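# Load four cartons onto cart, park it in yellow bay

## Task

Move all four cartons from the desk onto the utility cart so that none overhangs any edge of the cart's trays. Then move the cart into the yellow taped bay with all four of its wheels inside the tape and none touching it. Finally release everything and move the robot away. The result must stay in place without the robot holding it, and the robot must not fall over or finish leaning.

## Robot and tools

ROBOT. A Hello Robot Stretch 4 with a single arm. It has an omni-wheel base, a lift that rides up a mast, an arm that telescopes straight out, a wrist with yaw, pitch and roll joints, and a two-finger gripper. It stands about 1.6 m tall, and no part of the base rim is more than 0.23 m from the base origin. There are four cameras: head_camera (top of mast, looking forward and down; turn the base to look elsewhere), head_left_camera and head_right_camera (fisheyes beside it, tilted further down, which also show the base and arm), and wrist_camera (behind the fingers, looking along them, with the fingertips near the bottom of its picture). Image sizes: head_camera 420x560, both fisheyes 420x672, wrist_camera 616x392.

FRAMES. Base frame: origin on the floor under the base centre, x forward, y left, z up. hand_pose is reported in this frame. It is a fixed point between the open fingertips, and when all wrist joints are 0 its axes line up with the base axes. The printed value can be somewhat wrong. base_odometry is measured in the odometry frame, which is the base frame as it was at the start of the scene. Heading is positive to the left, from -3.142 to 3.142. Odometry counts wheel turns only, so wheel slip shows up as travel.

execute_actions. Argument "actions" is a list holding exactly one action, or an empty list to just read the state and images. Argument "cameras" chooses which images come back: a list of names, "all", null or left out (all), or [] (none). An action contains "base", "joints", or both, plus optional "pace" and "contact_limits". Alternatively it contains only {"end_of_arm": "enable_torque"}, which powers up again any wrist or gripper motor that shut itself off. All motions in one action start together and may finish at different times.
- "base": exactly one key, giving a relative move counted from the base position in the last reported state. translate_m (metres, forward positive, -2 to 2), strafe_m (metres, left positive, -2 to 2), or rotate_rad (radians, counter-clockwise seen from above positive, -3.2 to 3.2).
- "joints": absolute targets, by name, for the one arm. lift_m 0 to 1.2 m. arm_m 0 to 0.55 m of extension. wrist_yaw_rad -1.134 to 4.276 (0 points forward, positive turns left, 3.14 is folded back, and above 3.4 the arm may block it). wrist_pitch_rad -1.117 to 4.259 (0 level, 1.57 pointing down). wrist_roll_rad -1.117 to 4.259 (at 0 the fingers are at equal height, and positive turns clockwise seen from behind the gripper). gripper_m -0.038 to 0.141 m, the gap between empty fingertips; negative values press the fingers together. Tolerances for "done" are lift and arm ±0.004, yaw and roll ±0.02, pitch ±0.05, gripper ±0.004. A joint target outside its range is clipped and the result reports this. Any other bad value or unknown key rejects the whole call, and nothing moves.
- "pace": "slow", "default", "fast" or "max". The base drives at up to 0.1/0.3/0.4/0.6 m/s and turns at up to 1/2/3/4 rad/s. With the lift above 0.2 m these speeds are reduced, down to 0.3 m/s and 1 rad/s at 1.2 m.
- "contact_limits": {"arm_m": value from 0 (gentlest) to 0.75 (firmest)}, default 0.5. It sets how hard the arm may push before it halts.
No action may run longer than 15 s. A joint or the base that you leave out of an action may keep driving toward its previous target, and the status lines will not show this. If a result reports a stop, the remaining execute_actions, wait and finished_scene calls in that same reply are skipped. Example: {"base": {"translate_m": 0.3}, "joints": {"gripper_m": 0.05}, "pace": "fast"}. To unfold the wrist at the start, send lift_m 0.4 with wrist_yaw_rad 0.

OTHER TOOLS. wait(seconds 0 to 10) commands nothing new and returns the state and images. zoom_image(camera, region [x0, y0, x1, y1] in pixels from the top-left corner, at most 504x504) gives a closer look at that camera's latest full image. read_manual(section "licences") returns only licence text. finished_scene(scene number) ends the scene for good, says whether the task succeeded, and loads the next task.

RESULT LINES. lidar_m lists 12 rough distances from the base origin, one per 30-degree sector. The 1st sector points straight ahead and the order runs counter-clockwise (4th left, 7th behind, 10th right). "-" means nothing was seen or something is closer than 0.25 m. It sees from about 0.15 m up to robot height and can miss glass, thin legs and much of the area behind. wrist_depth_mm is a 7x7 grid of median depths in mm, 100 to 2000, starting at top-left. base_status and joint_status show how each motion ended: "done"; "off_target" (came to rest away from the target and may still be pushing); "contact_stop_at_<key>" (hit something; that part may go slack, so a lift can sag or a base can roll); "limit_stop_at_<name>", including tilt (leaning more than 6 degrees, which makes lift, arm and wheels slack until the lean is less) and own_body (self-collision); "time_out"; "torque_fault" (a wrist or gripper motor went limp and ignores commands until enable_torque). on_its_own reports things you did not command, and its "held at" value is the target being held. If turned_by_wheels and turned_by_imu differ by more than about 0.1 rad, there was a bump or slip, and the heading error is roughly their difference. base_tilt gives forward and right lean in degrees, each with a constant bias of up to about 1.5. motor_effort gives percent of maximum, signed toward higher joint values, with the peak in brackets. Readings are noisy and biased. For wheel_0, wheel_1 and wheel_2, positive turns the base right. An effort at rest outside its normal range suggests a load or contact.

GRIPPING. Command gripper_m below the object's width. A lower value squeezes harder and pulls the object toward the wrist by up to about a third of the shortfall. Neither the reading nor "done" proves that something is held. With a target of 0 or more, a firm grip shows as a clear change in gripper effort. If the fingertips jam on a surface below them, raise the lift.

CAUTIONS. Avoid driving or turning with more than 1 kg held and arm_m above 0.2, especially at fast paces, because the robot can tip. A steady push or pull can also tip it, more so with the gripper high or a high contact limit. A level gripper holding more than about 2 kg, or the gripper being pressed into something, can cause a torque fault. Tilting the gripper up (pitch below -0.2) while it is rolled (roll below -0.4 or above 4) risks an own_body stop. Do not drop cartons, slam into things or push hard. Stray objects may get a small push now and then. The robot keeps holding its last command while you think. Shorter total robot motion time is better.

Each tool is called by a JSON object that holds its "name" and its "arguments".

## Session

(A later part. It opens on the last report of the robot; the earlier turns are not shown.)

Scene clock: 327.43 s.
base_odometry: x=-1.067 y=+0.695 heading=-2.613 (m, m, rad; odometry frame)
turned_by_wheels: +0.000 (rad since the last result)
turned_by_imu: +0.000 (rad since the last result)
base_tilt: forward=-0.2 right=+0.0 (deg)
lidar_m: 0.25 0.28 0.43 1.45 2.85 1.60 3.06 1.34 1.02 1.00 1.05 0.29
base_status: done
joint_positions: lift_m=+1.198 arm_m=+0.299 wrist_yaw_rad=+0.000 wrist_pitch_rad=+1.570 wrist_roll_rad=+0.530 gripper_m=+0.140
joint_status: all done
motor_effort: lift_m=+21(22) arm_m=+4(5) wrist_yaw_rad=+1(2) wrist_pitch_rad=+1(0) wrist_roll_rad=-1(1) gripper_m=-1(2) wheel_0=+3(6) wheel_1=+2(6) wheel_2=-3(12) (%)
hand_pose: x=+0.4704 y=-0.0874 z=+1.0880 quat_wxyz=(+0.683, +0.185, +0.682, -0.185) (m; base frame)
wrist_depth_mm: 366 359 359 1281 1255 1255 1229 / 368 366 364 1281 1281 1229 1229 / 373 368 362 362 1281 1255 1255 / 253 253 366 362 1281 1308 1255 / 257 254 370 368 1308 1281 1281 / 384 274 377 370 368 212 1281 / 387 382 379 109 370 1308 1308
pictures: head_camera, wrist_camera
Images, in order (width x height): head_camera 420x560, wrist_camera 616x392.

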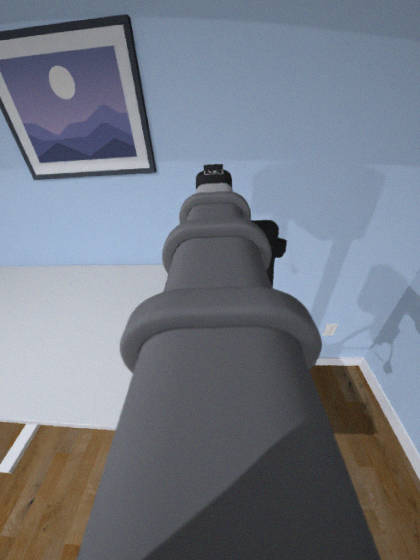

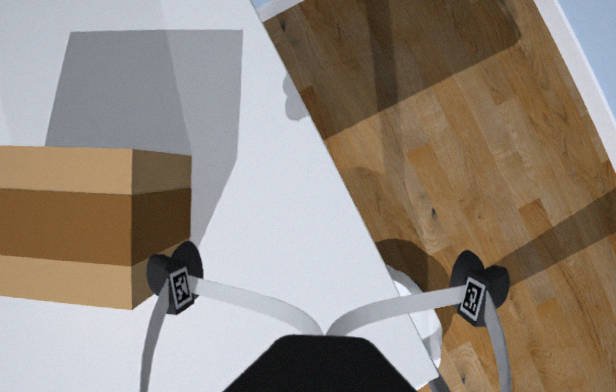

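{"name": "execute_actions", "arguments": {"actions": [{"base":{"strafe_m":0.136},"joints":{"arm_m":0.423,"wrist_roll_rad":2.10}}], "cameras": ["wrist_camera"]}}

Scene clock: 334.77 s.
base_odometry: x=-0.998 y=+0.577 heading=-2.613 (m, m, rad; odometry frame)
turned_by_wheels: +0.000 (rad since the last result)
turned_by_imu: +0.002 (rad since the last result)
base_tilt: forward=+0.0 right=+0.0 (deg)
lidar_m: 0.26 0.30 0.44 2.54 2.73 1.54 3.05 1.40 1.19 1.13 1.20 0.28
base_status: done
joint_positions: lift_m=+1.198 arm_m=+0.422 wrist_yaw_rad=+0.000 wrist_pitch_rad=+1.570 wrist_roll_rad=+2.100 gripper_m=+0.140
joint_status: all done
motor_effort: lift_m=+21(21) arm_m=+5(6) wrist_yaw_rad=+1(1) wrist_pitch_rad=+1(0) wrist_roll_rad=+0(7) gripper_m=-1(2) wheel_0=-2(8) wheel_1=+2(10) wheel_2=+0(2) (%)
hand_pose: x=+0.5934 y=-0.0874 z=+1.0880 quat_wxyz=(+0.352, +0.614, +0.352, -0.613) (m; base frame)
wrist_depth_mm: 1160 1308 1308 820 355 353 353 / 1025 1281 364 359 357 355 351 / 878 368 366 362 359 355 355 / 375 370 366 248 245 359 355 / 375 375 368 249 247 362 357 / 379 373 373 249 248 212 364 / 382 379 373 109 250 364 364
pictures: wrist_camera
Images, in order (width x height): wrist_camera 616x392.

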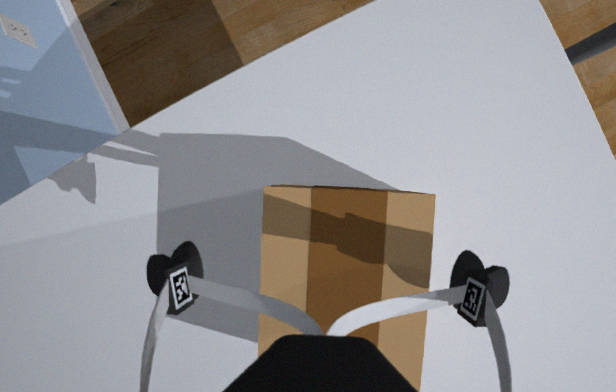

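{"name": "execute_actions", "arguments": {"actions": [{"joints":{"lift_m":1.11}}], "cameras": []}}

{"name": "execute_actions", "arguments": {"actions": [{"joints":{"gripper_m":0.03}}], "cameras": []}}

{"name": "execute_actions", "arguments": {"actions": [{"joints":{"lift_m":1.2}}], "cameras": []}}

{"name": "execute_actions", "arguments": {"actions": [{"base":{"translate_m":-0.55},"joints":{"arm_m":0.1}}], "cameras": []}}

{"name": "execute_actions", "arguments": {"actions": [{"base":{"strafe_m":1.014}}], "cameras": []}}

{"name": "execute_actions", "arguments": {"actions": [{"base":{"rotate_rad":-2.84},"joints":{"wrist_roll_rad":0.53}}], "cameras": []}}

{"name": "execute_actions", "arguments": {"actions": [{"base":{"strafe_m":-0.13}}], "cameras": []}}

{"name": "execute_actions", "arguments": {"actions": [{"base":{"translate_m":0.5},"joints":{"arm_m":0.55}}], "cameras": ["wrist_camera"]}}

Scene clock: 349.40 s.
base_odometry: x=-0.998 y=+0.577 heading=-2.613 (m, m, rad; odometry frame)
turned_by_wheels: +0.000 (rad since the last result)
turned_by_imu: +0.002 (rad since the last result)
base_tilt: forward=-0.1 right=+0.1 (deg)
lidar_m: 0.27 0.30 0.40 2.53 2.73 1.56 3.04 1.40 1.17 1.13 1.21 0.28
base_status: not commanded
joint_positions: lift_m=+1.111 arm_m=+0.422 wrist_yaw_rad=-0.002 wrist_pitch_rad=+1.578 wrist_roll_rad=+2.100 gripper_m=+0.140
joint_status: all done
on_its_own: wrist_pitch_rad is at rest, and its effort (-24) is outside its rest range (-23 to +23)
motor_effort: lift_m=+2(18) arm_m=+5(5) wrist_yaw_rad=+6(7) wrist_pitch_rad=-24(24) wrist_roll_rad=+0(1) gripper_m=-2(1) wheel_0=-1(1) wheel_1=+2(3) wheel_2=+0(0) (%)
hand_pose: x=+0.5908 y=-0.0874 z=+1.0011 quat_wxyz=(+0.350, +0.611, +0.353, -0.616) (m; base frame)
wrist_depth_mm: 1138 1205 1229 279 278 276 274 / 991 1160 283 281 278 277 274 / 289 287 285 283 279 278 276 / 291 287 286 167 165 279 277 / 293 289 220 167 165 165 279 / 294 293 179 167 166 166 281 / 296 293 291 109 167 283 283
pictures: none
No camera images: the call's "cameras" was empty. Leave "cameras" out to get every camera's image.

Scene clock: 351.50 s.
base_odometry: x=-0.998 y=+0.577 heading=-2.613 (m, m, rad; odometry frame)
turned_by_wheels: +0.000 (rad since the last result)
turned_by_imu: +0.001 (rad since the last result)
base_tilt: forward=-0.1 right=+0.0 (deg)
lidar_m: 0.25 0.29 0.44 2.56 2.73 1.52 3.04 1.39 1.17 1.12 1.21 0.29
base_status: not commanded
joint_positions: lift_m=+1.110 arm_m=+0.422 wrist_yaw_rad=+0.000 wrist_pitch_rad=+1.570 wrist_roll_rad=+2.100 gripper_m=+0.031
joint_status: all done
motor_effort: lift_m=+14(14) arm_m=+4(5) wrist_yaw_rad=+2(8) wrist_pitch_rad=+0(29) wrist_roll_rad=+0(0) gripper_m=-28(27) wheel_0=+0(1) wheel_1=+3(2) wheel_2=+0(0) (%)
hand_pose: x=+0.5933 y=-0.0874 z=+1.0000 quat_wxyz=(+0.352, +0.614, +0.352, -0.613) (m; base frame)
wrist_depth_mm: 1138 1205 274 272 270 268 266 / 1025 277 274 272 271 268 266 / 281 278 277 274 271 272 268 / 282 281 163 161 192 272 271 / 283 282 155 153 151 274 271 / 286 177 156 154 153 167 272 / 286 283 158 109 153 276 -
pictures: none
No camera images: the call's "cameras" was empty. Leave "cameras" out to get every camera's image.

Scene clock: 352.87 s.
base_odometry: x=-0.998 y=+0.577 heading=-2.613 (m, m, rad; odometry frame)
turned_by_wheels: +0.000 (rad since the last result)
turned_by_imu: +0.000 (rad since the last result)
base_tilt: forward=+0.0 right=-0.1 (deg)
lidar_m: 0.25 0.29 0.43 2.54 2.73 1.54 3.03 1.41 1.18 1.12 1.21 0.30
base_status: not commanded
joint_positions: lift_m=+1.198 arm_m=+0.422 wrist_yaw_rad=+0.000 wrist_pitch_rad=+1.570 wrist_roll_rad=+2.100 gripper_m=+0.031
joint_status: all done
joint sent to its limit — the command would take lift_m past its upper limit, so that joint was sent only as far as its limit.
motor_effort: lift_m=+24(25) arm_m=+4(5) wrist_yaw_rad=+2(2) wrist_pitch_rad=+0(0) wrist_roll_rad=+0(1) gripper_m=-28(27) wheel_0=+0(0) wheel_1=+2(3) wheel_2=+0(0) (%)
hand_pose: x=+0.5933 y=-0.0874 z=+1.0878 quat_wxyz=(+0.352, +0.614, +0.352, -0.613) (m; base frame)
wrist_depth_mm: 1160 1281 1281 357 357 353 351 / 991 1281 364 362 359 355 353 / 878 368 364 359 359 357 353 / 373 370 162 161 192 359 355 / 375 370 155 153 152 362 359 / 375 178 156 154 152 167 359 / 379 377 157 108 153 364 -
pictures: none
No camera images: the call's "cameras" was empty. Leave "cameras" out to get every camera's image.

Scene clock: 356.20 s.
base_odometry: x=-0.523 y=+0.855 heading=-2.613 (m, m, rad; odometry frame)
turned_by_wheels: +0.000 (rad since the last result)
turned_by_imu: +0.002 (rad since the last result)
base_tilt: forward=-0.2 right=+0.1 (deg)
lidar_m: 0.25 0.89 1.27 2.60 1.17 1.02 2.46 1.13 1.00 1.11 1.19 0.87
base_status: done
joint_positions: lift_m=+1.198 arm_m=+0.101 wrist_yaw_rad=+0.000 wrist_pitch_rad=+1.570 wrist_roll_rad=+2.100 gripper_m=+0.031
joint_status: all done
motor_effort: lift_m=+24(24) arm_m=-5(5) wrist_yaw_rad=+2(1) wrist_pitch_rad=-1(4) wrist_roll_rad=+0(0) gripper_m=-29(27) wheel_0=-3(8) wheel_1=-3(9) wheel_2=+2(12) (%)
hand_pose: x=+0.2718 y=-0.0874 z=+1.0878 quat_wxyz=(+0.352, +0.614, +0.352, -0.613) (m; base frame)
wrist_depth_mm: 1336 1308 1281 1281 1255 1281 1255 / 1308 1336 1308 1281 1281 1281 473 / 1366 1308 1308 1308 1098 1255 1281 / 1336 1308 163 161 192 1281 1255 / 1397 1336 155 153 151 1308 1281 / 1366 177 156 154 153 167 1281 / 1336 1336 157 108 153 1308 -
pictures: none
No camera images: the call's "cameras" was empty. Leave "cameras" out to get every camera's image.

Scene clock: 360.90 s.
base_odometry: x=-0.012 y=-0.021 heading=-2.613 (m, m, rad; odometry frame)
turned_by_wheels: +0.000 (rad since the last result)
turned_by_imu: +0.003 (rad since the last result)
base_tilt: forward=-0.2 right=+0.1 (deg)
lidar_m: 0.25 1.77 1.61 1.57 1.66 2.36 0.75 0.92 1.90 2.12 1.22 0.90
base_status: done
joint_positions: lift_m=+1.198 arm_m=+0.101 wrist_yaw_rad=+0.000 wrist_pitch_rad=+1.570 wrist_roll_rad=+2.100 gripper_m=+0.031
joint_status: not commanded
motor_effort: lift_m=+24(24) arm_m=-4(4) wrist_yaw_rad=+2(1) wrist_pitch_rad=+0(1) wrist_roll_rad=-1(1) gripper_m=-29(31) wheel_0=+0(10) wheel_1=+2(12) wheel_2=+0(2) (%)
hand_pose: x=+0.2718 y=-0.0874 z=+1.0878 quat_wxyz=(+0.352, +0.614, +0.352, -0.613) (m; base frame)
wrist_depth_mm: 1336 1281 1308 1308 1255 1255 1255 / 1308 1336 1281 1308 1255 1281 477 / 1308 1366 1336 1308 1078 1281 1281 / 1366 1336 163 162 192 1281 1281 / 1336 1366 155 153 151 1308 1281 / 1366 177 156 154 153 167 1308 / 1366 1336 158 109 153 1281 -
pictures: none
No camera images: the call's "cameras" was empty. Leave "cameras" out to get every camera's image.

Scene clock: 365.03 s.
base_odometry: x=-0.012 y=-0.021 heading=+0.831 (m, m, rad; odometry frame)
turned_by_wheels: -2.839 (rad since the last result)
turned_by_imu: -2.919 (rad since the last result)
base_tilt: forward=-0.3 right=+0.0 (deg)
lidar_m: 0.79 2.10 1.92 2.15 1.02 0.90 0.88 1.78 1.57 1.58 1.90 1.04
base_status: done
joint_positions: lift_m=+1.198 arm_m=+0.101 wrist_yaw_rad=+0.000 wrist_pitch_rad=+1.569 wrist_roll_rad=+0.530 gripper_m=+0.031
joint_status: all done
motor_effort: lift_m=+23(23) arm_m=-5(4) wrist_yaw_rad=+2(2) wrist_pitch_rad=+2(2) wrist_roll_rad=-2(9) gripper_m=-29(30) wheel_0=+5(8) wheel_1=+5(5) wheel_2=+3(8) (%)
hand_pose: x=+0.2721 y=-0.0874 z=+1.0878 quat_wxyz=(+0.683, +0.185, +0.682, -0.185) (m; base frame)
wrist_depth_mm: 1336 1281 1281 1308 1229 1281 1281 / 1308 1336 1308 1281 1308 1255 1255 / 1336 1308 1336 1308 1281 1255 1281 / 1366 1336 162 161 192 1308 1229 / 1366 1366 155 153 152 1308 1308 / 1366 177 156 154 153 167 1281 / 1397 1397 158 109 153 1308 -
pictures: none
No camera images: the call's "cameras" was empty. Leave "cameras" out to get every camera's image.

Scene clock: 366.67 s.
base_odometry: x=+0.084 y=-0.108 heading=+0.831 (m, m, rad; odometry frame)
turned_by_wheels: +0.000 (rad since the last result)
turned_by_imu: +0.000 (rad since the last result)
base_tilt: forward=-0.2 right=+0.1 (deg)
lidar_m: 0.77 0.98 2.02 2.26 1.06 0.94 0.94 1.66 1.45 1.44 1.77 2.35
base_status: done
joint_positions: lift_m=+1.198 arm_m=+0.101 wrist_yaw_rad=+0.000 wrist_pitch_rad=+1.569 wrist_roll_rad=+0.530 gripper_m=+0.031
joint_status: not commanded
motor_effort: lift_m=+23(24) arm_m=-4(4) wrist_yaw_rad=+1(2) wrist_pitch_rad=+3(3) wrist_roll_rad=-3(2) gripper_m=-28(28) wheel_0=+2(10) wheel_1=-1(7) wheel_2=+0(2) (%)
hand_pose: x=+0.2721 y=-0.0874 z=+1.0878 quat_wxyz=(+0.683, +0.185, +0.682, -0.185) (m; base frame)
wrist_depth_mm: 1308 1138 1281 1255 1281 1255 1229 / 1366 1308 1281 1281 1255 1255 1229 / 1336 1308 1336 1308 1281 1281 1255 / 1336 1336 163 161 192 1281 1281 / 1366 1336 155 153 152 1308 1281 / 1366 178 156 154 153 167 1308 / 1397 1366 158 109 153 1308 -
pictures: none
No camera images: the call's "cameras" was empty. Leave "cameras" out to get every camera's image.

Scene clock: 369.80 s.
base_odometry: x=+0.421 y=+0.261 heading=+0.832 (m, m, rad; odometry frame)
turned_by_wheels: +0.000 (rad since the last result)
turned_by_imu: +0.000 (rad since the last result)
base_tilt: forward=-0.1 right=+0.1 (deg)
lidar_m: 0.27 0.33 1.80 2.11 1.63 1.41 1.46 1.80 1.60 1.62 1.95 0.47
base_status: done
joint_positions: lift_m=+1.198 arm_m=+0.547 wrist_yaw_rad=+0.000 wrist_pitch_rad=+1.569 wrist_roll_rad=+0.530 gripper_m=+0.031
joint_status: all done
joint sent to its limit — the command would take arm_m past its upper limit, so that joint was sent only as far as its limit.
motor_effort: lift_m=+24(24) arm_m=+4(4) wrist_yaw_rad=+1(3) wrist_pitch_rad=+2(3) wrist_roll_rad=-2(2) gripper_m=-28(28) wheel_0=+3(8) wheel_1=+2(9) wheel_2=-1(13) (%)
hand_pose: x=+0.7179 y=-0.0874 z=+1.0878 quat_wxyz=(+0.683, +0.185, +0.682, -0.185) (m; base frame)
wrist_depth_mm: 1308 484 496 492 492 1255 1255 / 1336 459 512 508 508 1255 1255 / 1336 402 466 512 508 1255 1255 / 1308 410 163 161 191 1281 1281 / 1366 415 155 153 152 1308 1281 / 1366 178 156 154 153 167 1308 / 1366 418 158 109 153 1308 -
pictures: wrist_camera
Images, in order (width x height): wrist_camera 616x392.

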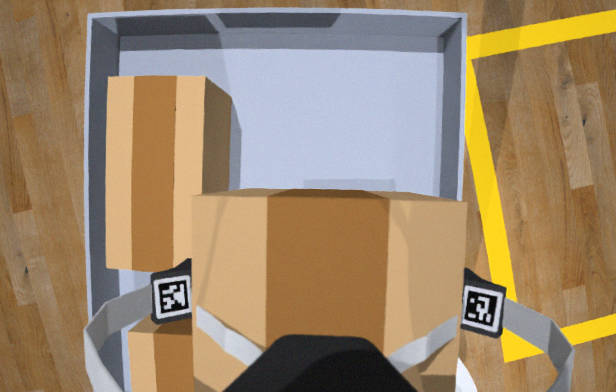

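{"name": "execute_actions", "arguments": {"actions": [{"base":{"translate_m":0.08}}], "cameras": []}}

{"name": "execute_actions", "arguments": {"actions": [{"base":{"strafe_m":-0.08}}], "cameras": []}}

{"name": "execute_actions", "arguments": {"actions": [{"joints":{"lift_m":1.0}}], "cameras": ["wrist_camera"]}}

Scene clock: 380.63 s.
base_odometry: x=+0.475 y=+0.320 heading=+0.832 (m, m, rad; odometry frame)
turned_by_wheels: +0.000 (rad since the last result)
turned_by_imu: +0.002 (rad since the last result)
base_tilt: forward=-0.1 right=+0.1 (deg)
lidar_m: 0.25 0.25 1.78 2.10 1.66 1.49 1.50 1.86 1.63 1.64 1.93 0.32
base_status: done
joint_positions: lift_m=+1.198 arm_m=+0.547 wrist_yaw_rad=+0.000 wrist_pitch_rad=+1.569 wrist_roll_rad=+0.530 gripper_m=+0.031
joint_status: not commanded
motor_effort: lift_m=+24(24) arm_m=+4(4) wrist_yaw_rad=+1(1) wrist_pitch_rad=+2(4) wrist_roll_rad=-2(1) gripper_m=-28(27) wheel_0=+3(8) wheel_1=+1(10) wheel_2=+1(11) (%)
hand_pose: x=+0.7179 y=-0.0874 z=+1.0878 quat_wxyz=(+0.683, +0.185, +0.682, -0.185) (m; base frame)
wrist_depth_mm: 1308 1308 1281 1255 1255 1255 1229 / 1336 517 512 508 500 500 1229 / 1336 517 517 512 508 508 1255 / 1366 455 163 161 192 508 1255 / 1397 462 156 153 152 496 1281 / 1366 177 156 154 153 167 1281 / 1397 539 158 109 153 917 -
pictures: none
No camera images: the call's "cameras" was empty. Leave "cameras" out to get every camera's image.

Scene clock: 381.97 s.
base_odometry: x=+0.534 y=+0.266 heading=+0.832 (m, m, rad; odometry frame)
turned_by_wheels: +0.000 (rad since the last result)
turned_by_imu: +0.000 (rad since the last result)
base_tilt: forward=-0.2 right=+0.0 (deg)
lidar_m: 0.25 0.25 0.55 1.88 1.73 1.50 1.55 1.79 1.55 1.53 1.86 0.59
base_status: done
joint_positions: lift_m=+1.198 arm_m=+0.547 wrist_yaw_rad=+0.000 wrist_pitch_rad=+1.569 wrist_roll_rad=+0.530 gripper_m=+0.031
joint_status: not commanded
motor_effort: lift_m=+23(24) arm_m=+4(4) wrist_yaw_rad=+1(1) wrist_pitch_rad=+2(2) wrist_roll_rad=-2(2) gripper_m=-31(27) wheel_0=-1(11) wheel_1=-1(11) wheel_2=+0(0) (%)
hand_pose: x=+0.7179 y=-0.0874 z=+1.0878 quat_wxyz=(+0.683, +0.185, +0.682, -0.185) (m; base frame)
wrist_depth_mm: 1281 1281 1281 1308 1255 1255 1229 / 1308 1308 1308 1281 1255 1255 1229 / 1336 525 521 512 512 1281 1255 / 1336 410 163 161 193 1281 1255 / 1366 413 155 153 152 1308 1281 / 1336 178 156 154 153 167 1281 / 1366 421 157 109 153 1308 1308
pictures: none
No camera images: the call's "cameras" was empty. Leave "cameras" out to get every camera's image.

Scene clock: 383.87 s.
base_odometry: x=+0.534 y=+0.266 heading=+0.832 (m, m, rad; odometry frame)
turned_by_wheels: +0.000 (rad since the last result)
turned_by_imu: +0.001 (rad since the last result)
base_tilt: forward=+0.1 right=+0.1 (deg)
lidar_m: 0.25 0.25 0.50 1.87 1.71 1.51 1.52 1.78 1.55 1.57 1.81 0.58
base_status: not commanded
joint_positions: lift_m=+1.000 arm_m=+0.547 wrist_yaw_rad=+0.000 wrist_pitch_rad=+1.569 wrist_roll_rad=+0.530 gripper_m=+0.031
joint_status: all done
motor_effort: lift_m=+15(23) arm_m=+4(4) wrist_yaw_rad=+1(1) wrist_pitch_rad=+3(2) wrist_roll_rad=-2(2) gripper_m=-30(28) wheel_0=-1(1) wheel_1=-1(1) wheel_2=+0(0) (%)
hand_pose: x=+0.7179 y=-0.0874 z=+0.8900 quat_wxyz=(+0.683, +0.185, +0.682, -0.185) (m; base frame)
wrist_depth_mm: 1138 1098 1098 1078 1060 1060 1060 / 320 320 319 315 307 260 1060 / 327 325 324 319 315 304 1078 / 236 325 163 161 193 278 1078 / 213 304 156 153 152 255 1078 / 215 178 156 154 153 167 1098 / 216 307 158 109 153 285 -
pictures: wrist_camera
Images, in order (width x height): wrist_camera 616x392.

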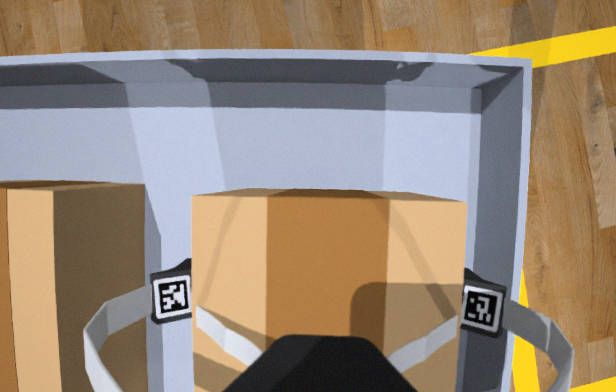

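{"name": "execute_actions", "arguments": {"actions": [{"joints":{"lift_m":0.96}}], "cameras": []}}

{"name": "execute_actions", "arguments": {"actions": [{"joints":{"gripper_m":0.09}}], "cameras": []}}

{"name": "execute_actions", "arguments": {"actions": [{"joints":{"lift_m":1.15}}], "cameras": ["wrist_camera","head_camera"]}}

Scene clock: 391.43 s.
base_odometry: x=+0.534 y=+0.266 heading=+0.832 (m, m, rad; odometry frame)
turned_by_wheels: +0.000 (rad since the last result)
turned_by_imu: +0.001 (rad since the last result)
base_tilt: forward=-0.2 right=+0.1 (deg)
lidar_m: 0.25 0.25 0.53 1.87 1.75 1.53 1.53 1.74 1.55 1.53 1.84 0.58
base_status: not commanded
joint_positions: lift_m=+0.960 arm_m=+0.547 wrist_yaw_rad=+0.000 wrist_pitch_rad=+1.569 wrist_roll_rad=+0.530 gripper_m=+0.031
joint_status: all done
motor_effort: lift_m=+15(14) arm_m=+4(4) wrist_yaw_rad=+1(1) wrist_pitch_rad=+2(2) wrist_roll_rad=-2(2) gripper_m=-27(29) wheel_0=-1(1) wheel_1=-1(1) wheel_2=+0(0) (%)
hand_pose: x=+0.7179 y=-0.0874 z=+0.8500 quat_wxyz=(+0.683, +0.185, +0.682, -0.185) (m; base frame)
wrist_depth_mm: 226 647 220 216 224 615 1008 / 283 281 277 277 273 262 226 / 287 283 281 278 276 273 226 / 236 286 163 161 193 274 226 / 213 286 155 153 152 255 1042 / 213 178 156 154 153 167 1042 / 213 294 157 109 153 264 -
pictures: none
No camera images: the call's "cameras" was empty. Leave "cameras" out to get every camera's image.

Scene clock: 392.83 s.
base_odometry: x=+0.534 y=+0.266 heading=+0.832 (m, m, rad; odometry frame)
turned_by_wheels: +0.000 (rad since the last result)
turned_by_imu: +0.000 (rad since the last result)
base_tilt: forward=-0.3 right=+0.0 (deg)
lidar_m: 0.25 0.25 0.52 1.89 1.69 1.51 1.55 1.78 1.55 1.56 1.87 0.59
base_status: not commanded
joint_positions: lift_m=+0.960 arm_m=+0.547 wrist_yaw_rad=+0.000 wrist_pitch_rad=+1.571 wrist_roll_rad=+0.530 gripper_m=+0.090
joint_status: all done
motor_effort: lift_m=+15(15) arm_m=+4(4) wrist_yaw_rad=+2(2) wrist_pitch_rad=-3(3) wrist_roll_rad=-2(2) gripper_m=-11(28) wheel_0=-1(1) wheel_1=-1(1) wheel_2=+0(0) (%)
hand_pose: x=+0.7174 y=-0.0874 z=+0.8500 quat_wxyz=(+0.682, +0.185, +0.682, -0.185) (m; base frame)
wrist_depth_mm: 223 640 640 627 627 621 1025 / 287 283 281 279 276 260 224 / 289 287 286 281 278 276 225 / 238 287 287 167 185 277 1042 / 215 291 168 167 166 272 1042 / 214 271 170 168 167 183 1078 / 214 287 173 109 167 283 1060
pictures: none
No camera images: the call's "cameras" was empty. Leave "cameras" out to get every camera's image.

Scene clock: 394.70 s.
base_odometry: x=+0.534 y=+0.266 heading=+0.832 (m, m, rad; odometry frame)
turned_by_wheels: +0.000 (rad since the last result)
turned_by_imu: +0.001 (rad since the last result)
base_tilt: forward=-0.1 right=+0.1 (deg)
lidar_m: 0.25 0.25 0.50 1.88 1.72 1.52 1.53 1.78 1.53 1.56 1.89 0.59
base_status: not commanded
joint_positions: lift_m=+1.149 arm_m=+0.547 wrist_yaw_rad=+0.000 wrist_pitch_rad=+1.570 wrist_roll_rad=+0.530 gripper_m=+0.090
joint_status: all done
motor_effort: lift_m=+24(25) arm_m=+3(4) wrist_yaw_rad=+2(1) wrist_pitch_rad=+1(12) wrist_roll_rad=-1(2) gripper_m=-11(12) wheel_0=-1(1) wheel_1=-1(1) wheel_2=+0(0) (%)
hand_pose: x=+0.7178 y=-0.0874 z=+1.0392 quat_wxyz=(+0.683, +0.185, +0.682, -0.185) (m; base frame)
wrist_depth_mm: 1255 1255 1255 1205 1229 1205 1182 / 1229 1255 1229 1229 1205 1205 1205 / 459 469 469 242 273 1255 1182 / 415 362 185 177 176 1255 1205 / 418 364 192 185 184 1229 1229 / 424 366 197 198 194 1281 1229 / 436 370 473 109 209 1281 1255
pictures: head_camera, wrist_camera
Images, in order (width x height): head_camera 420x560, wrist_camera 616x392.

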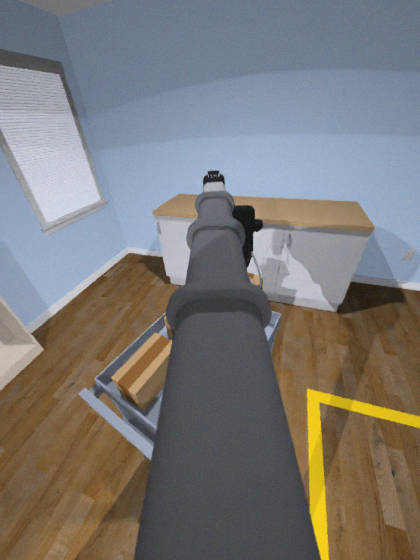

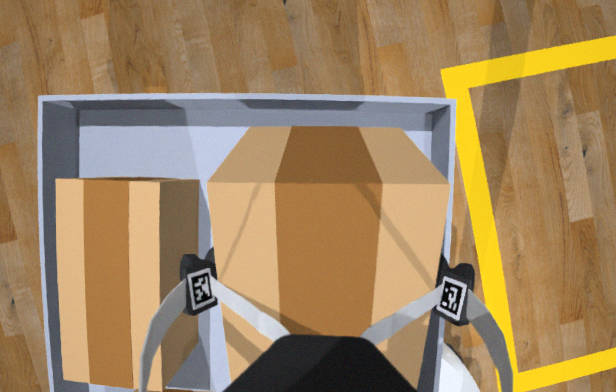

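{"name": "execute_actions", "arguments": {"actions": [{"joints":{"lift_m":0.97}}], "cameras": []}}

{"name": "execute_actions", "arguments": {"actions": [{"joints":{"gripper_m":0.14}}], "cameras": []}}

{"name": "execute_actions", "arguments": {"actions": [{"joints":{"lift_m":1.15},"pace":"slow"}], "cameras": ["wrist_camera"]}}

Scene clock: 401.87 s.
base_odometry: x=+0.534 y=+0.266 heading=+0.832 (m, m, rad; odometry frame)
turned_by_wheels: +0.000 (rad since the last result)
turned_by_imu: +0.002 (rad since the last result)
base_tilt: forward=-0.1 right=+0.1 (deg)
lidar_m: 0.25 0.25 0.54 1.85 1.71 1.51 1.51 1.77 1.56 1.56 1.88 0.58
base_status: not commanded
joint_positions: lift_m=+0.971 arm_m=+0.547 wrist_yaw_rad=+0.000 wrist_pitch_rad=+1.571 wrist_roll_rad=+0.530 gripper_m=+0.090
joint_status: all done
motor_effort: lift_m=+4(23) arm_m=+4(4) wrist_yaw_rad=+3(1) wrist_pitch_rad=-4(7) wrist_roll_rad=-1(1) gripper_m=-6(11) wheel_0=-1(1) wheel_1=-1(1) wheel_2=+1(1) (%)
hand_pose: x=+0.7173 y=-0.0874 z=+0.8608 quat_wxyz=(+0.682, +0.185, +0.683, -0.185) (m; base frame)
wrist_depth_mm: 1098 1098 1060 1060 1042 1025 1042 / 301 298 297 293 290 260 1042 / 306 303 298 297 293 290 1060 / 236 303 183 180 179 291 1060 / 213 306 185 181 180 277 1060 / 212 268 185 182 181 198 1060 / 213 296 187 109 182 287 1060
pictures: none
No camera images: the call's "cameras" was empty. Leave "cameras" out to get every camera's image.

Scene clock: 403.37 s.
base_odometry: x=+0.534 y=+0.266 heading=+0.832 (m, m, rad; odometry frame)
turned_by_wheels: +0.000 (rad since the last result)
turned_by_imu: +0.000 (rad since the last result)
base_tilt: forward=-0.1 right=+0.0 (deg)
lidar_m: 0.25 0.25 0.51 1.89 1.73 1.51 1.51 1.78 1.56 1.55 1.89 0.59
base_status: not commanded
joint_positions: lift_m=+0.971 arm_m=+0.547 wrist_yaw_rad=+0.000 wrist_pitch_rad=+1.570 wrist_roll_rad=+0.530 gripper_m=+0.140
joint_status: all done
motor_effort: lift_m=+9(9) arm_m=+4(4) wrist_yaw_rad=+2(2) wrist_pitch_rad=+1(5) wrist_roll_rad=-1(1) gripper_m=+0(7) wheel_0=-1(1) wheel_1=-1(1) wheel_2=+1(1) (%)
hand_pose: x=+0.7178 y=-0.0874 z=+0.8604 quat_wxyz=(+0.683, +0.185, +0.682, -0.185) (m; base frame)
wrist_depth_mm: 1098 1078 1060 1042 1042 1042 1025 / 298 294 291 290 287 259 1042 / 301 298 296 291 290 285 1042 / 236 298 179 176 175 279 1042 / 213 285 180 178 177 276 1060 / 213 270 183 179 178 204 1078 / 213 286 183 109 179 286 1078
pictures: none
No camera images: the call's "cameras" was empty. Leave "cameras" out to get every camera's image.

Scene clock: 405.60 s.
base_odometry: x=+0.534 y=+0.266 heading=+0.832 (m, m, rad; odometry frame)
turned_by_wheels: +0.000 (rad since the last result)
turned_by_imu: +0.001 (rad since the last result)
base_tilt: forward=-0.1 right=+0.1 (deg)
lidar_m: 0.25 0.25 0.57 1.87 1.73 1.53 1.53 1.77 1.55 1.56 1.85 0.60
base_status: not commanded
joint_positions: lift_m=+1.150 arm_m=+0.547 wrist_yaw_rad=+0.000 wrist_pitch_rad=+1.570 wrist_roll_rad=+0.530 gripper_m=+0.140
joint_status: all done
motor_effort: lift_m=+22(22) arm_m=+4(4) wrist_yaw_rad=+1(2) wrist_pitch_rad=+1(4) wrist_roll_rad=-1(1) gripper_m=-1(1) wheel_0=-1(0) wheel_1=-1(1) wheel_2=+1(1) (%)
hand_pose: x=+0.7178 y=-0.0874 z=+1.0393 quat_wxyz=(+0.683, +0.185, +0.682, -0.185) (m; base frame)
wrist_depth_mm: 1281 1255 1229 1205 1229 1205 1182 / 1255 1255 1255 1255 1229 1229 1205 / 459 477 473 466 462 1229 1229 / 418 359 477 353 445 1229 1229 / 418 364 477 357 439 1229 1229 / 424 366 473 357 359 212 1229 / 433 373 488 109 473 1255 1255
pictures: wrist_camera
Images, in order (width x height): wrist_camera 616x392.

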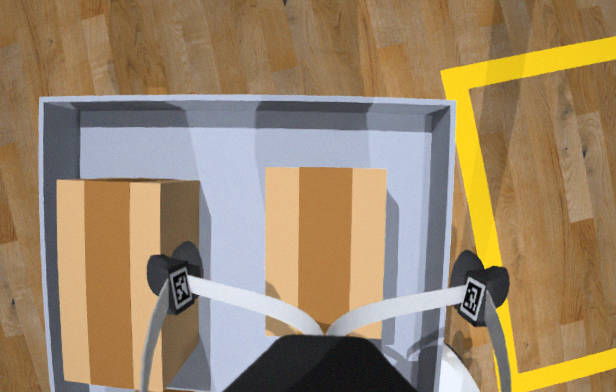

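{"name": "execute_actions", "arguments": {"actions": [{"base":{"translate_m":-0.5},"joints":{"arm_m":0.0,"wrist_pitch_rad":0.6,"wrist_roll_rad":0}}], "cameras": ["head_left_camera","head_right_camera"]}}

Scene clock: 420.07 s.
base_odometry: x=+0.197 y=-0.103 heading=+0.832 (m, m, rad; odometry frame)
turned_by_wheels: +0.000 (rad since the last result)
turned_by_imu: +0.003 (rad since the last result)
base_tilt: forward=-0.3 right=+0.0 (deg)
lidar_m: 0.70 0.80 2.05 2.34 1.16 1.01 1.06 1.57 1.39 1.40 1.69 2.23
base_status: done
joint_positions: lift_m=+1.150 arm_m=+0.001 wrist_yaw_rad=+0.000 wrist_pitch_rad=+0.602 wrist_roll_rad=+0.000 gripper_m=+0.140
joint_status: all done
motor_effort: lift_m=+21(22) arm_m=-5(4) wrist_yaw_rad=+2(1) wrist_pitch_rad=-5(10) wrist_roll_rad=-3(5) gripper_m=+0(1) wheel_0=-1(8) wheel_1=-1(14) wheel_2=+0(12) (%)
hand_pose: x=+0.4095 y=-0.0875 z=+1.1645 quat_wxyz=(+0.955, +0.000, +0.296, +0.000) (m; base frame)
wrist_depth_mm: - - - - 1863 1708 - / - - - - - 1863 - / - - 917 991 - - - / - 842 741 842 - - - / 1863 1756 699 1182 1808 1808 1808 / 1537 1537 931 1042 1464 211 1537 / 1397 1397 1308 109 1397 1366 1397
pictures: head_left_camera, head_right_camera
Images, in order (width x height): head_left_camera 420x672, head_right_camera 420x672.

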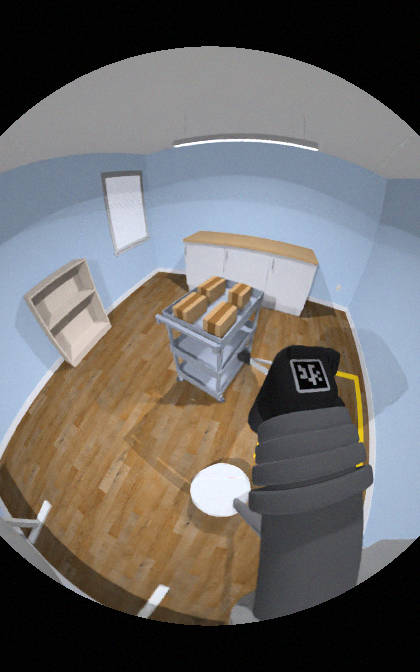

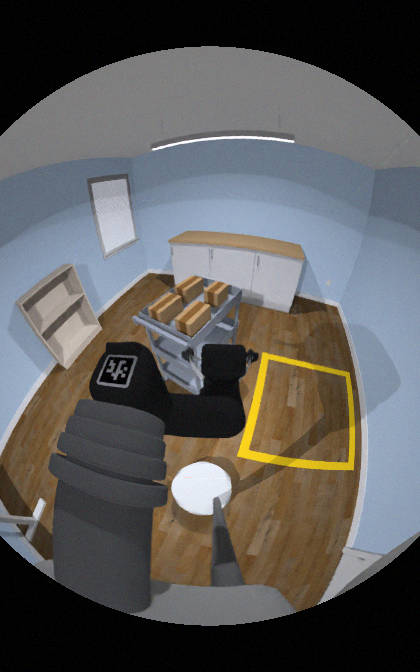

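{"name": "execute_actions", "arguments": {"actions": [{"base":{"strafe_m":0.41},"joints":{"lift_m":1.2,"wrist_pitch_rad":1.57,"wrist_roll_rad":2.10,"gripper_m":0.1}}], "cameras": []}}

{"name": "execute_actions", "arguments": {"actions": [{"base":{"translate_m":0.1},"joints":{"arm_m":0.42}}], "cameras": ["wrist_camera"]}}

Scene clock: 434.17 s.
base_odometry: x=-0.106 y=+0.173 heading=+0.832 (m, m, rad; odometry frame)
turned_by_wheels: +0.000 (rad since the last result)
turned_by_imu: +0.002 (rad since the last result)
base_tilt: forward=-0.3 right=+0.0 (deg)
lidar_m: 0.81 1.84 1.69 1.94 1.03 0.89 0.90 2.04 1.78 1.81 2.15 0.77
base_status: done
joint_positions: lift_m=+1.198 arm_m=+0.001 wrist_yaw_rad=+0.000 wrist_pitch_rad=+1.570 wrist_roll_rad=+2.100 gripper_m=+0.100
joint_status: all done
joint sent to its limit — the command would take lift_m past its upper limit, so that joint was sent only as far as its limit.
motor_effort: lift_m=+22(26) arm_m=-4(4) wrist_yaw_rad=+2(3) wrist_pitch_rad=+1(3) wrist_roll_rad=+0(6) gripper_m=+0(2) wheel_0=-1(10) wheel_1=+0(9) wheel_2=+0(1) (%)
hand_pose: x=+0.1720 y=-0.0874 z=+1.0879 quat_wxyz=(+0.352, +0.614, +0.352, -0.613) (m; base frame)
wrist_depth_mm: 1336 1308 1281 1281 1308 1281 1281 / 1308 1308 1308 1281 1308 1255 324 / 1336 1336 1308 1308 1098 1281 1281 / 1336 1366 1281 1308 1078 1281 1281 / 878 1336 1308 1308 1078 1308 1281 / 891 1281 1308 1308 1308 1281 1281 / 878 1366 1336 109 1308 1308 1281
pictures: none
No camera images: the call's "cameras" was empty. Leave "cameras" out to get every camera's image.

Scene clock: 436.50 s.
base_odometry: x=-0.039 y=+0.247 heading=+0.832 (m, m, rad; odometry frame)
turned_by_wheels: +0.000 (rad since the last result)
turned_by_imu: +0.001 (rad since the last result)
base_tilt: forward=-0.2 right=+0.0 (deg)
lidar_m: 0.70 1.82 1.65 1.90 1.13 1.01 0.98 2.09 1.81 1.83 2.23 0.65
base_status: done
joint_positions: lift_m=+1.198 arm_m=+0.419 wrist_yaw_rad=+0.000 wrist_pitch_rad=+1.570 wrist_roll_rad=+2.100 gripper_m=+0.100
joint_status: all done
motor_effort: lift_m=+22(22) arm_m=+5(5) wrist_yaw_rad=+1(1) wrist_pitch_rad=+1(1) wrist_roll_rad=+0(0) gripper_m=-5(2) wheel_0=+2(8) wheel_1=+3(9) wheel_2=-1(13) (%)
hand_pose: x=+0.5904 y=-0.0874 z=+1.0879 quat_wxyz=(+0.352, +0.614, +0.352, -0.613) (m; base frame)
wrist_depth_mm: 1308 1281 1308 1308 1281 1255 1281 / 407 477 750 1308 1281 1060 1060 / 410 455 831 1308 1281 1060 1060 / 535 525 842 1308 1308 1308 1281 / 535 496 539 1336 1281 1281 1281 / 418 445 462 1336 1336 1281 1308 / 421 418 1308 109 1308 1336 1308
pictures: wrist_camera
Images, in order (width x height): wrist_camera 616x392.

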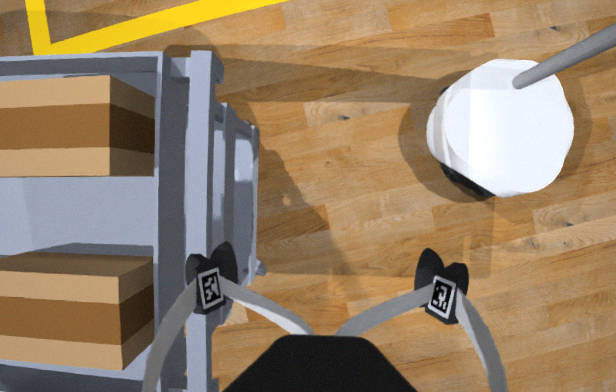

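{"name": "execute_actions", "arguments": {"actions": [{"base":{"strafe_m":-0.06},"joints":{"arm_m":0.52,"lift_m":0.97}}], "cameras": ["wrist_camera"]}}

Scene clock: 444.70 s.
base_odometry: x=+0.006 y=+0.206 heading=+0.832 (m, m, rad; odometry frame)
turned_by_wheels: +0.000 (rad since the last result)
turned_by_imu: +0.002 (rad since the last result)
base_tilt: forward=-0.2 right=+0.0 (deg)
lidar_m: 0.68 1.87 1.70 1.96 1.16 1.01 1.03 1.98 1.74 1.79 2.11 0.64
base_status: done
joint_positions: lift_m=+0.971 arm_m=+0.519 wrist_yaw_rad=-0.002 wrist_pitch_rad=+1.570 wrist_roll_rad=+2.100 gripper_m=+0.100
joint_status: all done
motor_effort: lift_m=+3(21) arm_m=+4(5) wrist_yaw_rad=+8(8) wrist_pitch_rad=+0(1) wrist_roll_rad=-1(1) gripper_m=-1(2) wheel_0=+2(10) wheel_1=+0(10) wheel_2=+0(0) (%)
hand_pose: x=+0.6901 y=-0.0874 z=+0.8609 quat_wxyz=(+0.351, +0.614, +0.351, -0.614) (m; base frame)
wrist_depth_mm: 183 224 279 1060 1078 1060 854 / 184 225 286 1078 1060 1060 842 / 186 229 294 1078 1060 1060 842 / 307 306 266 1078 1078 1060 1042 / 310 309 233 1118 1078 1060 1078 / 309 309 233 1118 1078 1078 1098 / 225 226 291 109 1078 1098 1060
pictures: wrist_camera
Images, in order (width x height): wrist_camera 616x392.

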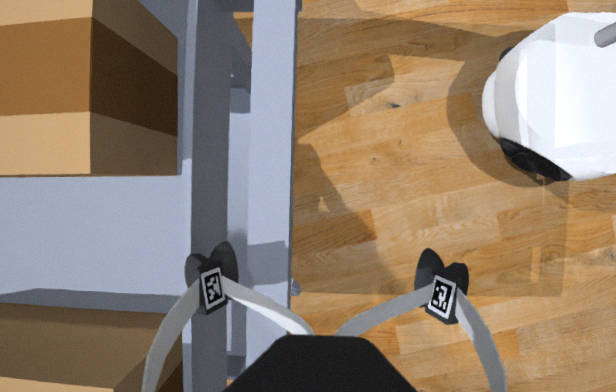

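{"name": "execute_actions", "arguments": {"actions": [{"joints":{"arm_m":0.505,"lift_m":1.0}}], "cameras": []}}

{"name": "execute_actions", "arguments": {"actions": [{"joints":{"lift_m":0.92},"pace":"slow"}], "cameras": ["wrist_camera"]}}

Scene clock: 458.40 s.
base_odometry: x=+0.006 y=+0.206 heading=+0.832 (m, m, rad; odometry frame)
turned_by_wheels: +0.000 (rad since the last result)
turned_by_imu: +0.001 (rad since the last result)
base_tilt: forward=-0.1 right=+0.1 (deg)
lidar_m: 0.68 1.83 1.73 1.96 1.14 1.01 1.00 2.00 1.77 1.78 2.11 0.64
base_status: not commanded
joint_positions: lift_m=+1.000 arm_m=+0.506 wrist_yaw_rad=+0.000 wrist_pitch_rad=+1.570 wrist_roll_rad=+2.100 gripper_m=+0.100
joint_status: all done
motor_effort: lift_m=+22(24) arm_m=-4(5) wrist_yaw_rad=+2(8) wrist_pitch_rad=+1(4) wrist_roll_rad=-1(1) gripper_m=-2(2) wheel_0=+1(2) wheel_1=+0(0) wheel_2=-1(0) (%)
hand_pose: x=+0.6769 y=-0.0874 z=+0.8894 quat_wxyz=(+0.352, +0.614, +0.352, -0.613) (m; base frame)
wrist_depth_mm: 206 250 264 1118 1098 1078 866 / 207 252 268 1098 1098 976 878 / 207 255 276 1098 1118 1060 866 / 330 329 279 1118 1098 1098 1060 / 332 330 256 1118 1098 1118 1098 / 329 330 256 1098 1098 1118 1098 / 239 245 283 109 1118 1118 1098
pictures: none
No camera images: the call's "cameras" was empty. Leave "cameras" out to get every camera's image.

Scene clock: 459.93 s.
base_odometry: x=+0.006 y=+0.206 heading=+0.832 (m, m, rad; odometry frame)
turned_by_wheels: +0.000 (rad since the last result)
turned_by_imu: +0.000 (rad since the last result)
base_tilt: forward=-0.3 right=+0.1 (deg)
lidar_m: 0.71 1.88 1.68 1.93 1.15 1.01 1.03 2.00 1.76 1.77 2.15 0.66
base_status: not commanded
joint_positions: lift_m=+0.921 arm_m=+0.506 wrist_yaw_rad=+0.001 wrist_pitch_rad=+1.565 wrist_roll_rad=+2.100 gripper_m=+0.100
joint_status: all done
motor_effort: lift_m=+7(22) arm_m=-5(4) wrist_yaw_rad=-2(2) wrist_pitch_rad=+16(16) wrist_roll_rad=-1(0) gripper_m=-2(2) wheel_0=+1(1) wheel_1=+0(0) wheel_2=-1(0) (%)
hand_pose: x=+0.6785 y=-0.0874 z=+0.8106 quat_wxyz=(+0.353, +0.615, +0.351, -0.611) (m; base frame)
wrist_depth_mm: 167 207 176 1042 991 991 798 / 168 200 177 1025 1025 1008 798 / 170 202 179 1025 1025 1008 798 / 255 214 179 1025 1042 1008 1008 / 257 220 181 1042 1042 1025 1025 / 258 204 181 1042 1025 1008 1008 / 237 215 183 109 1042 1025 1025
pictures: wrist_camera
Images, in order (width x height): wrist_camera 616x392.

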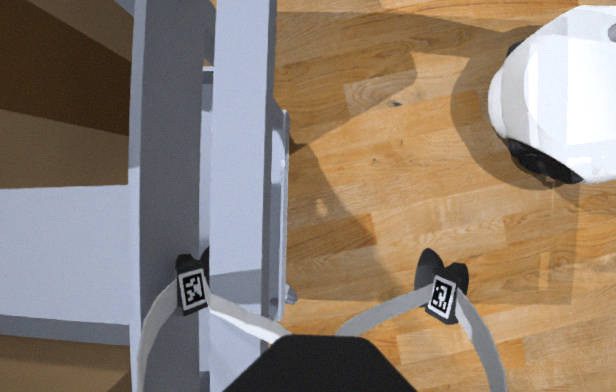

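In the gap. Grip.

{"name": "execute_actions", "arguments": {"actions": [{"joints":{"gripper_m":-0.02}}], "cameras": ["wrist_camera"]}}

Scene clock: 464.27 s.
base_odometry: x=+0.006 y=+0.206 heading=+0.832 (m, m, rad; odometry frame)
turned_by_wheels: +0.000 (rad since the last result)
turned_by_imu: +0.001 (rad since the last result)
base_tilt: forward=-0.1 right=-0.1 (deg)
lidar_m: 0.67 1.87 1.72 1.95 1.16 1.01 1.03 2.03 1.76 1.77 2.11 0.60
base_status: not commanded
joint_positions: lift_m=+0.920 arm_m=+0.506 wrist_yaw_rad=+0.001 wrist_pitch_rad=+1.568 wrist_roll_rad=+2.100 gripper_m=-0.020
joint_status: all done
motor_effort: lift_m=+13(13) arm_m=-5(4) wrist_yaw_rad=-1(6) wrist_pitch_rad=+8(28) wrist_roll_rad=-1(0) gripper_m=-13(13) wheel_0=+0(1) wheel_1=+0(0) wheel_2=+0(0) (%)
hand_pose: x=+0.6777 y=-0.0874 z=+0.8101 quat_wxyz=(+0.353, +0.614, +0.352, -0.612) (m; base frame)
wrist_depth_mm: 125 152 227 314 1025 991 788 / 126 155 213 171 1008 991 788 / 127 158 217 172 1025 1008 788 / 249 247 242 173 1042 1042 1008 / 251 248 247 174 1042 1008 1008 / 252 250 178 175 185 1042 1042 / 231 228 208 109 1042 1025 1060
pictures: wrist_camera
Images, in order (width x height): wrist_camera 616x392.

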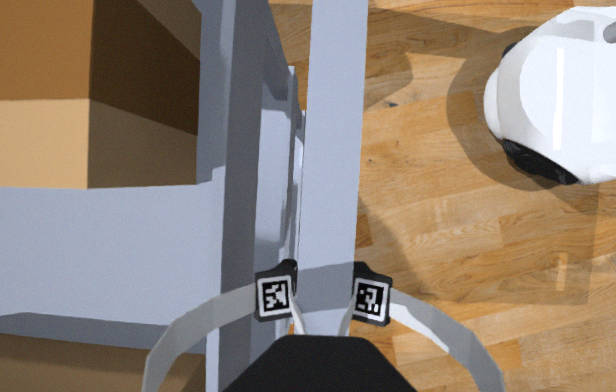

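{"name": "execute_actions", "arguments": {"actions": [{"base":{"rotate_rad":-0.3},"pace":"slow"}], "cameras": []}}

{"name": "execute_actions", "arguments": {"actions": [{"base":{"strafe_m":-0.97},"pace":"slow"}], "cameras": []}}

{"name": "execute_actions", "arguments": {"actions": [{"base":{"translate_m":-0.2},"pace":"slow"}], "cameras": ["head_camera","head_left_camera","head_right_camera"]}}

Scene clock: 480.50 s.
base_odometry: x=+0.006 y=+0.206 heading=+0.532 (m, m, rad; odometry frame)
turned_by_wheels: -0.300 (rad since the last result)
turned_by_imu: -0.306 (rad since the last result)
base_tilt: forward=-0.2 right=+0.1 (deg)
lidar_m: 0.67 0.70 1.71 1.69 2.02 1.07 1.02 1.08 1.83 1.76 1.86 0.66
base_status: done
joint_positions: lift_m=+0.920 arm_m=+0.505 wrist_yaw_rad=+0.001 wrist_pitch_rad=+1.571 wrist_roll_rad=+2.098 gripper_m=-0.020
joint_status: not commanded
motor_effort: lift_m=+16(16) arm_m=-2(5) wrist_yaw_rad=-3(22) wrist_pitch_rad=-2(43) wrist_roll_rad=+4(5) gripper_m=-14(17) wheel_0=-2(16) wheel_1=+2(12) wheel_2=-2(13) (%)
hand_pose: x=+0.6763 y=-0.0874 z=+0.8098 quat_wxyz=(+0.353, +0.613, +0.353, -0.613) (m; base frame)
wrist_depth_mm: 1025 1025 1008 1008 1025 1025 798 / 1042 1025 172 1008 991 991 788 / 1060 192 173 1025 1025 1008 798 / 247 245 228 194 1025 1008 1008 / 148 198 220 173 1025 1025 1042 / 133 174 183 175 186 1025 1025 / 129 147 204 109 1042 1042 1025
pictures: none
No camera images: the call's "cameras" was empty. Leave "cameras" out to get every camera's image.

action 0: "base": strafe_m = -0.97 would last too long for one action: at the pace "slow" strafe_m can be at most 0.78 in either direction: name a faster pace, or command the rest in another action

Scene clock: 483.80 s.
base_odometry: x=-0.166 y=+0.105 heading=+0.532 (m, m, rad; odometry frame)
turned_by_wheels: +0.000 (rad since the last result)
turned_by_imu: +0.001 (rad since the last result)
base_tilt: forward=-0.2 right=+0.0 (deg)
lidar_m: 0.64 0.73 1.77 1.92 1.16 0.84 0.79 0.83 1.81 1.75 1.82 0.60
base_status: done
joint_positions: lift_m=+0.920 arm_m=+0.505 wrist_yaw_rad=+0.002 wrist_pitch_rad=+1.567 wrist_roll_rad=+2.099 gripper_m=-0.020
joint_status: not commanded
motor_effort: lift_m=+16(16) arm_m=-2(2) wrist_yaw_rad=-4(17) wrist_pitch_rad=+10(33) wrist_roll_rad=+2(4) gripper_m=-14(17) wheel_0=-4(7) wheel_1=-5(10) wheel_2=+5(15) (%)
hand_pose: x=+0.6777 y=-0.0874 z=+0.8098 quat_wxyz=(+0.354, +0.614, +0.352, -0.611) (m; base frame)
wrist_depth_mm: 1042 1042 1008 1008 1008 1008 788 / 1042 1025 197 1008 1008 1008 788 / 206 224 198 1025 1008 1008 788 / 158 223 224 173 1025 1025 1008 / 136 189 218 173 1025 1025 991 / 129 170 182 174 183 1025 1042 / 129 147 206 108 1060 1025 1008
pictures: head_camera, head_left_camera, head_right_camera
Images, in order (width x height): head_camera 420x560, head_left_camera 420x672, head_right_camera 420x672.

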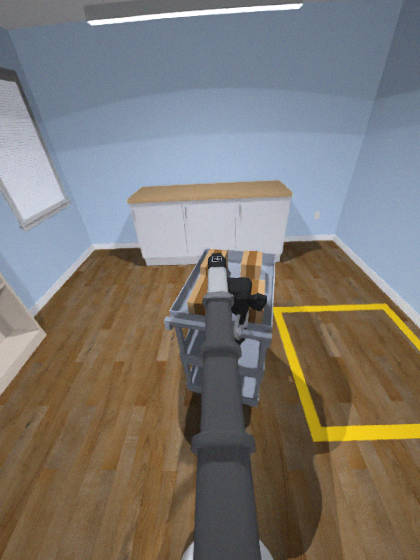

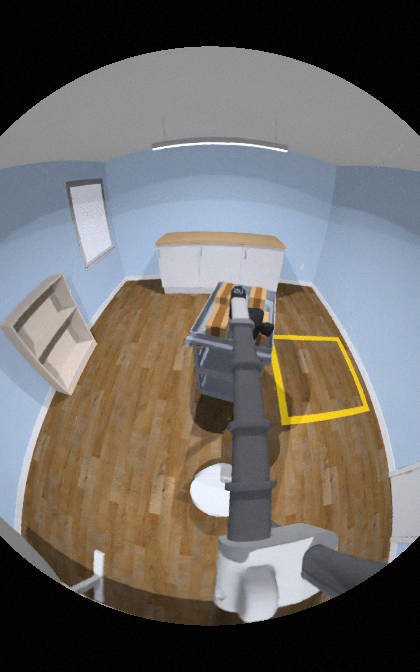

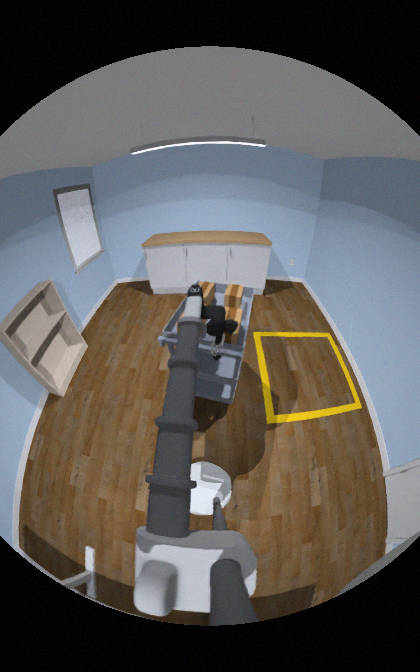

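{"name": "execute_actions", "arguments": {"actions": [{"base":{"strafe_m":-0.7},"pace":"slow"}], "cameras": ["head_camera","head_left_camera"]}}

Scene clock: 495.10 s.
base_odometry: x=+0.189 y=-0.498 heading=+0.532 (m, m, rad; odometry frame)
turned_by_wheels: +0.001 (rad since the last result)
turned_by_imu: +0.010 (rad since the last result)
base_tilt: forward=-0.1 right=+0.1 (deg)
lidar_m: 0.60 0.59 2.44 2.42 1.19 0.88 1.00 1.48 1.08 1.06 1.11 0.73
base_status: done
joint_positions: lift_m=+0.920 arm_m=+0.505 wrist_yaw_rad=+0.008 wrist_pitch_rad=+1.571 wrist_roll_rad=+2.092 gripper_m=-0.019
joint_status: not commanded
on_its_own: wrist_yaw_rad is at rest, and its effort (-21) is outside its rest range (-13 to +13); wrist_roll_rad is at rest, and its effort (+21) is outside its rest range (-13 to +13)
motor_effort: lift_m=+17(17) arm_m=-2(2) wrist_yaw_rad=-21(30) wrist_pitch_rad=-2(12) wrist_roll_rad=+21(25) gripper_m=-21(20) wheel_0=+6(14) wheel_1=+0(7) wheel_2=+4(5) (%)
hand_pose: x=+0.6770 y=-0.0874 z=+0.8098 quat_wxyz=(+0.357, +0.611, +0.357, -0.611) (m; base frame)
wrist_depth_mm: 1042 1025 1008 1025 1008 1008 788 / 1042 1025 1025 1025 1008 991 798 / 1042 1025 229 1008 1025 1008 798 / 1042 197 171 1025 1025 1025 1008 / 190 195 220 172 1042 1025 1025 / 246 203 184 172 182 1025 1025 / 148 167 206 108 172 1025 1025
pictures: head_camera, head_left_camera
Images, in order (width x height): head_camera 420x560, head_left_camera 420x672.

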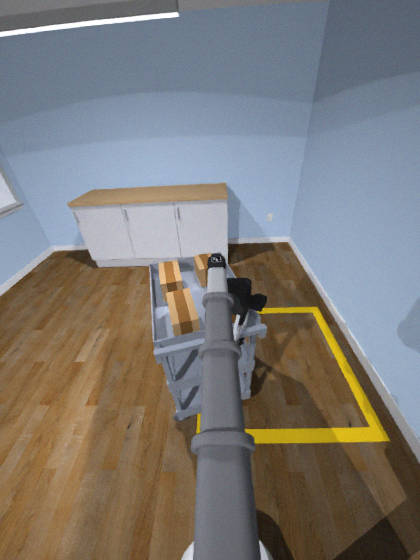

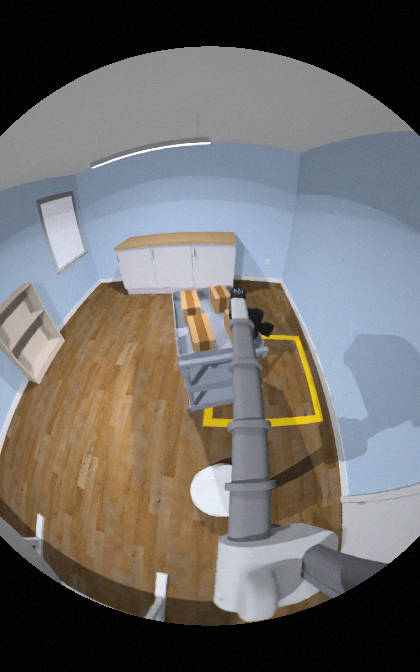

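{"name": "execute_actions", "arguments": {"actions": [{"base":{"rotate_rad":-0.45},"pace":"slow"}], "cameras": ["head_camera","head_left_camera"]}}

Scene clock: 501.10 s.
base_odometry: x=+0.189 y=-0.498 heading=+0.083 (m, m, rad; odometry frame)
turned_by_wheels: -0.449 (rad since the last result)
turned_by_imu: -0.455 (rad since the last result)
base_tilt: forward=-0.2 right=+0.0 (deg)
lidar_m: 0.63 2.44 2.65 2.43 2.65 1.14 0.88 1.38 1.37 1.08 1.07 0.69
base_status: done
joint_positions: lift_m=+0.920 arm_m=+0.505 wrist_yaw_rad=+0.002 wrist_pitch_rad=+1.564 wrist_roll_rad=+2.100 gripper_m=-0.020
joint_status: not commanded
motor_effort: lift_m=+18(18) arm_m=+1(2) wrist_yaw_rad=-4(83) wrist_pitch_rad=+17(40) wrist_roll_rad=-1(79) gripper_m=-13(23) wheel_0=+1(27) wheel_1=+4(20) wheel_2=+7(24) (%)
hand_pose: x=+0.6777 y=-0.0874 z=+0.8097 quat_wxyz=(+0.354, +0.615, +0.351, -0.611) (m; base frame)
wrist_depth_mm: 809 1025 1025 1025 991 991 788 / 247 960 1042 1025 1025 976 788 / 248 245 219 197 1025 1008 798 / 128 166 228 173 1008 1008 1008 / 129 168 233 174 1042 1025 991 / 130 171 182 175 185 1042 1025 / 131 152 245 109 1042 1025 1008
pictures: head_camera, head_left_camera
Images, in order (width x height): head_camera 420x560, head_left_camera 420x672.

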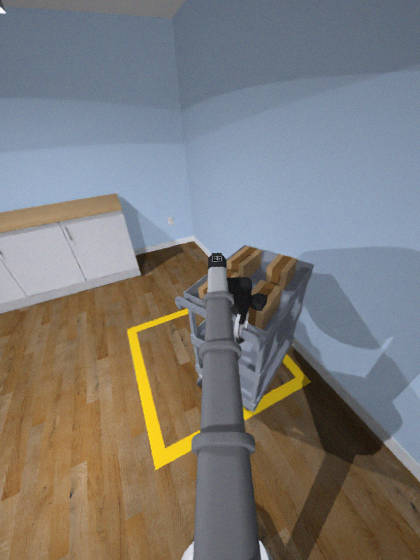

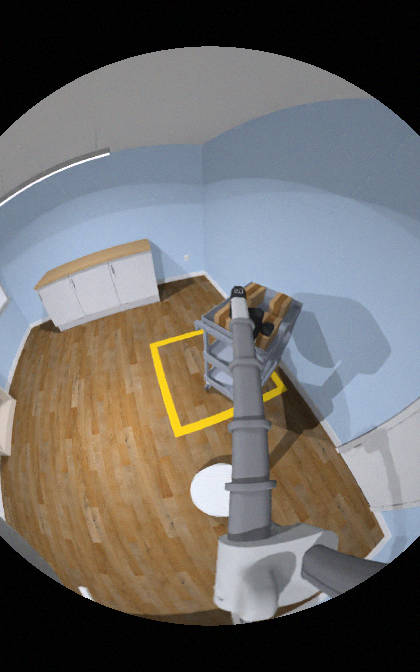

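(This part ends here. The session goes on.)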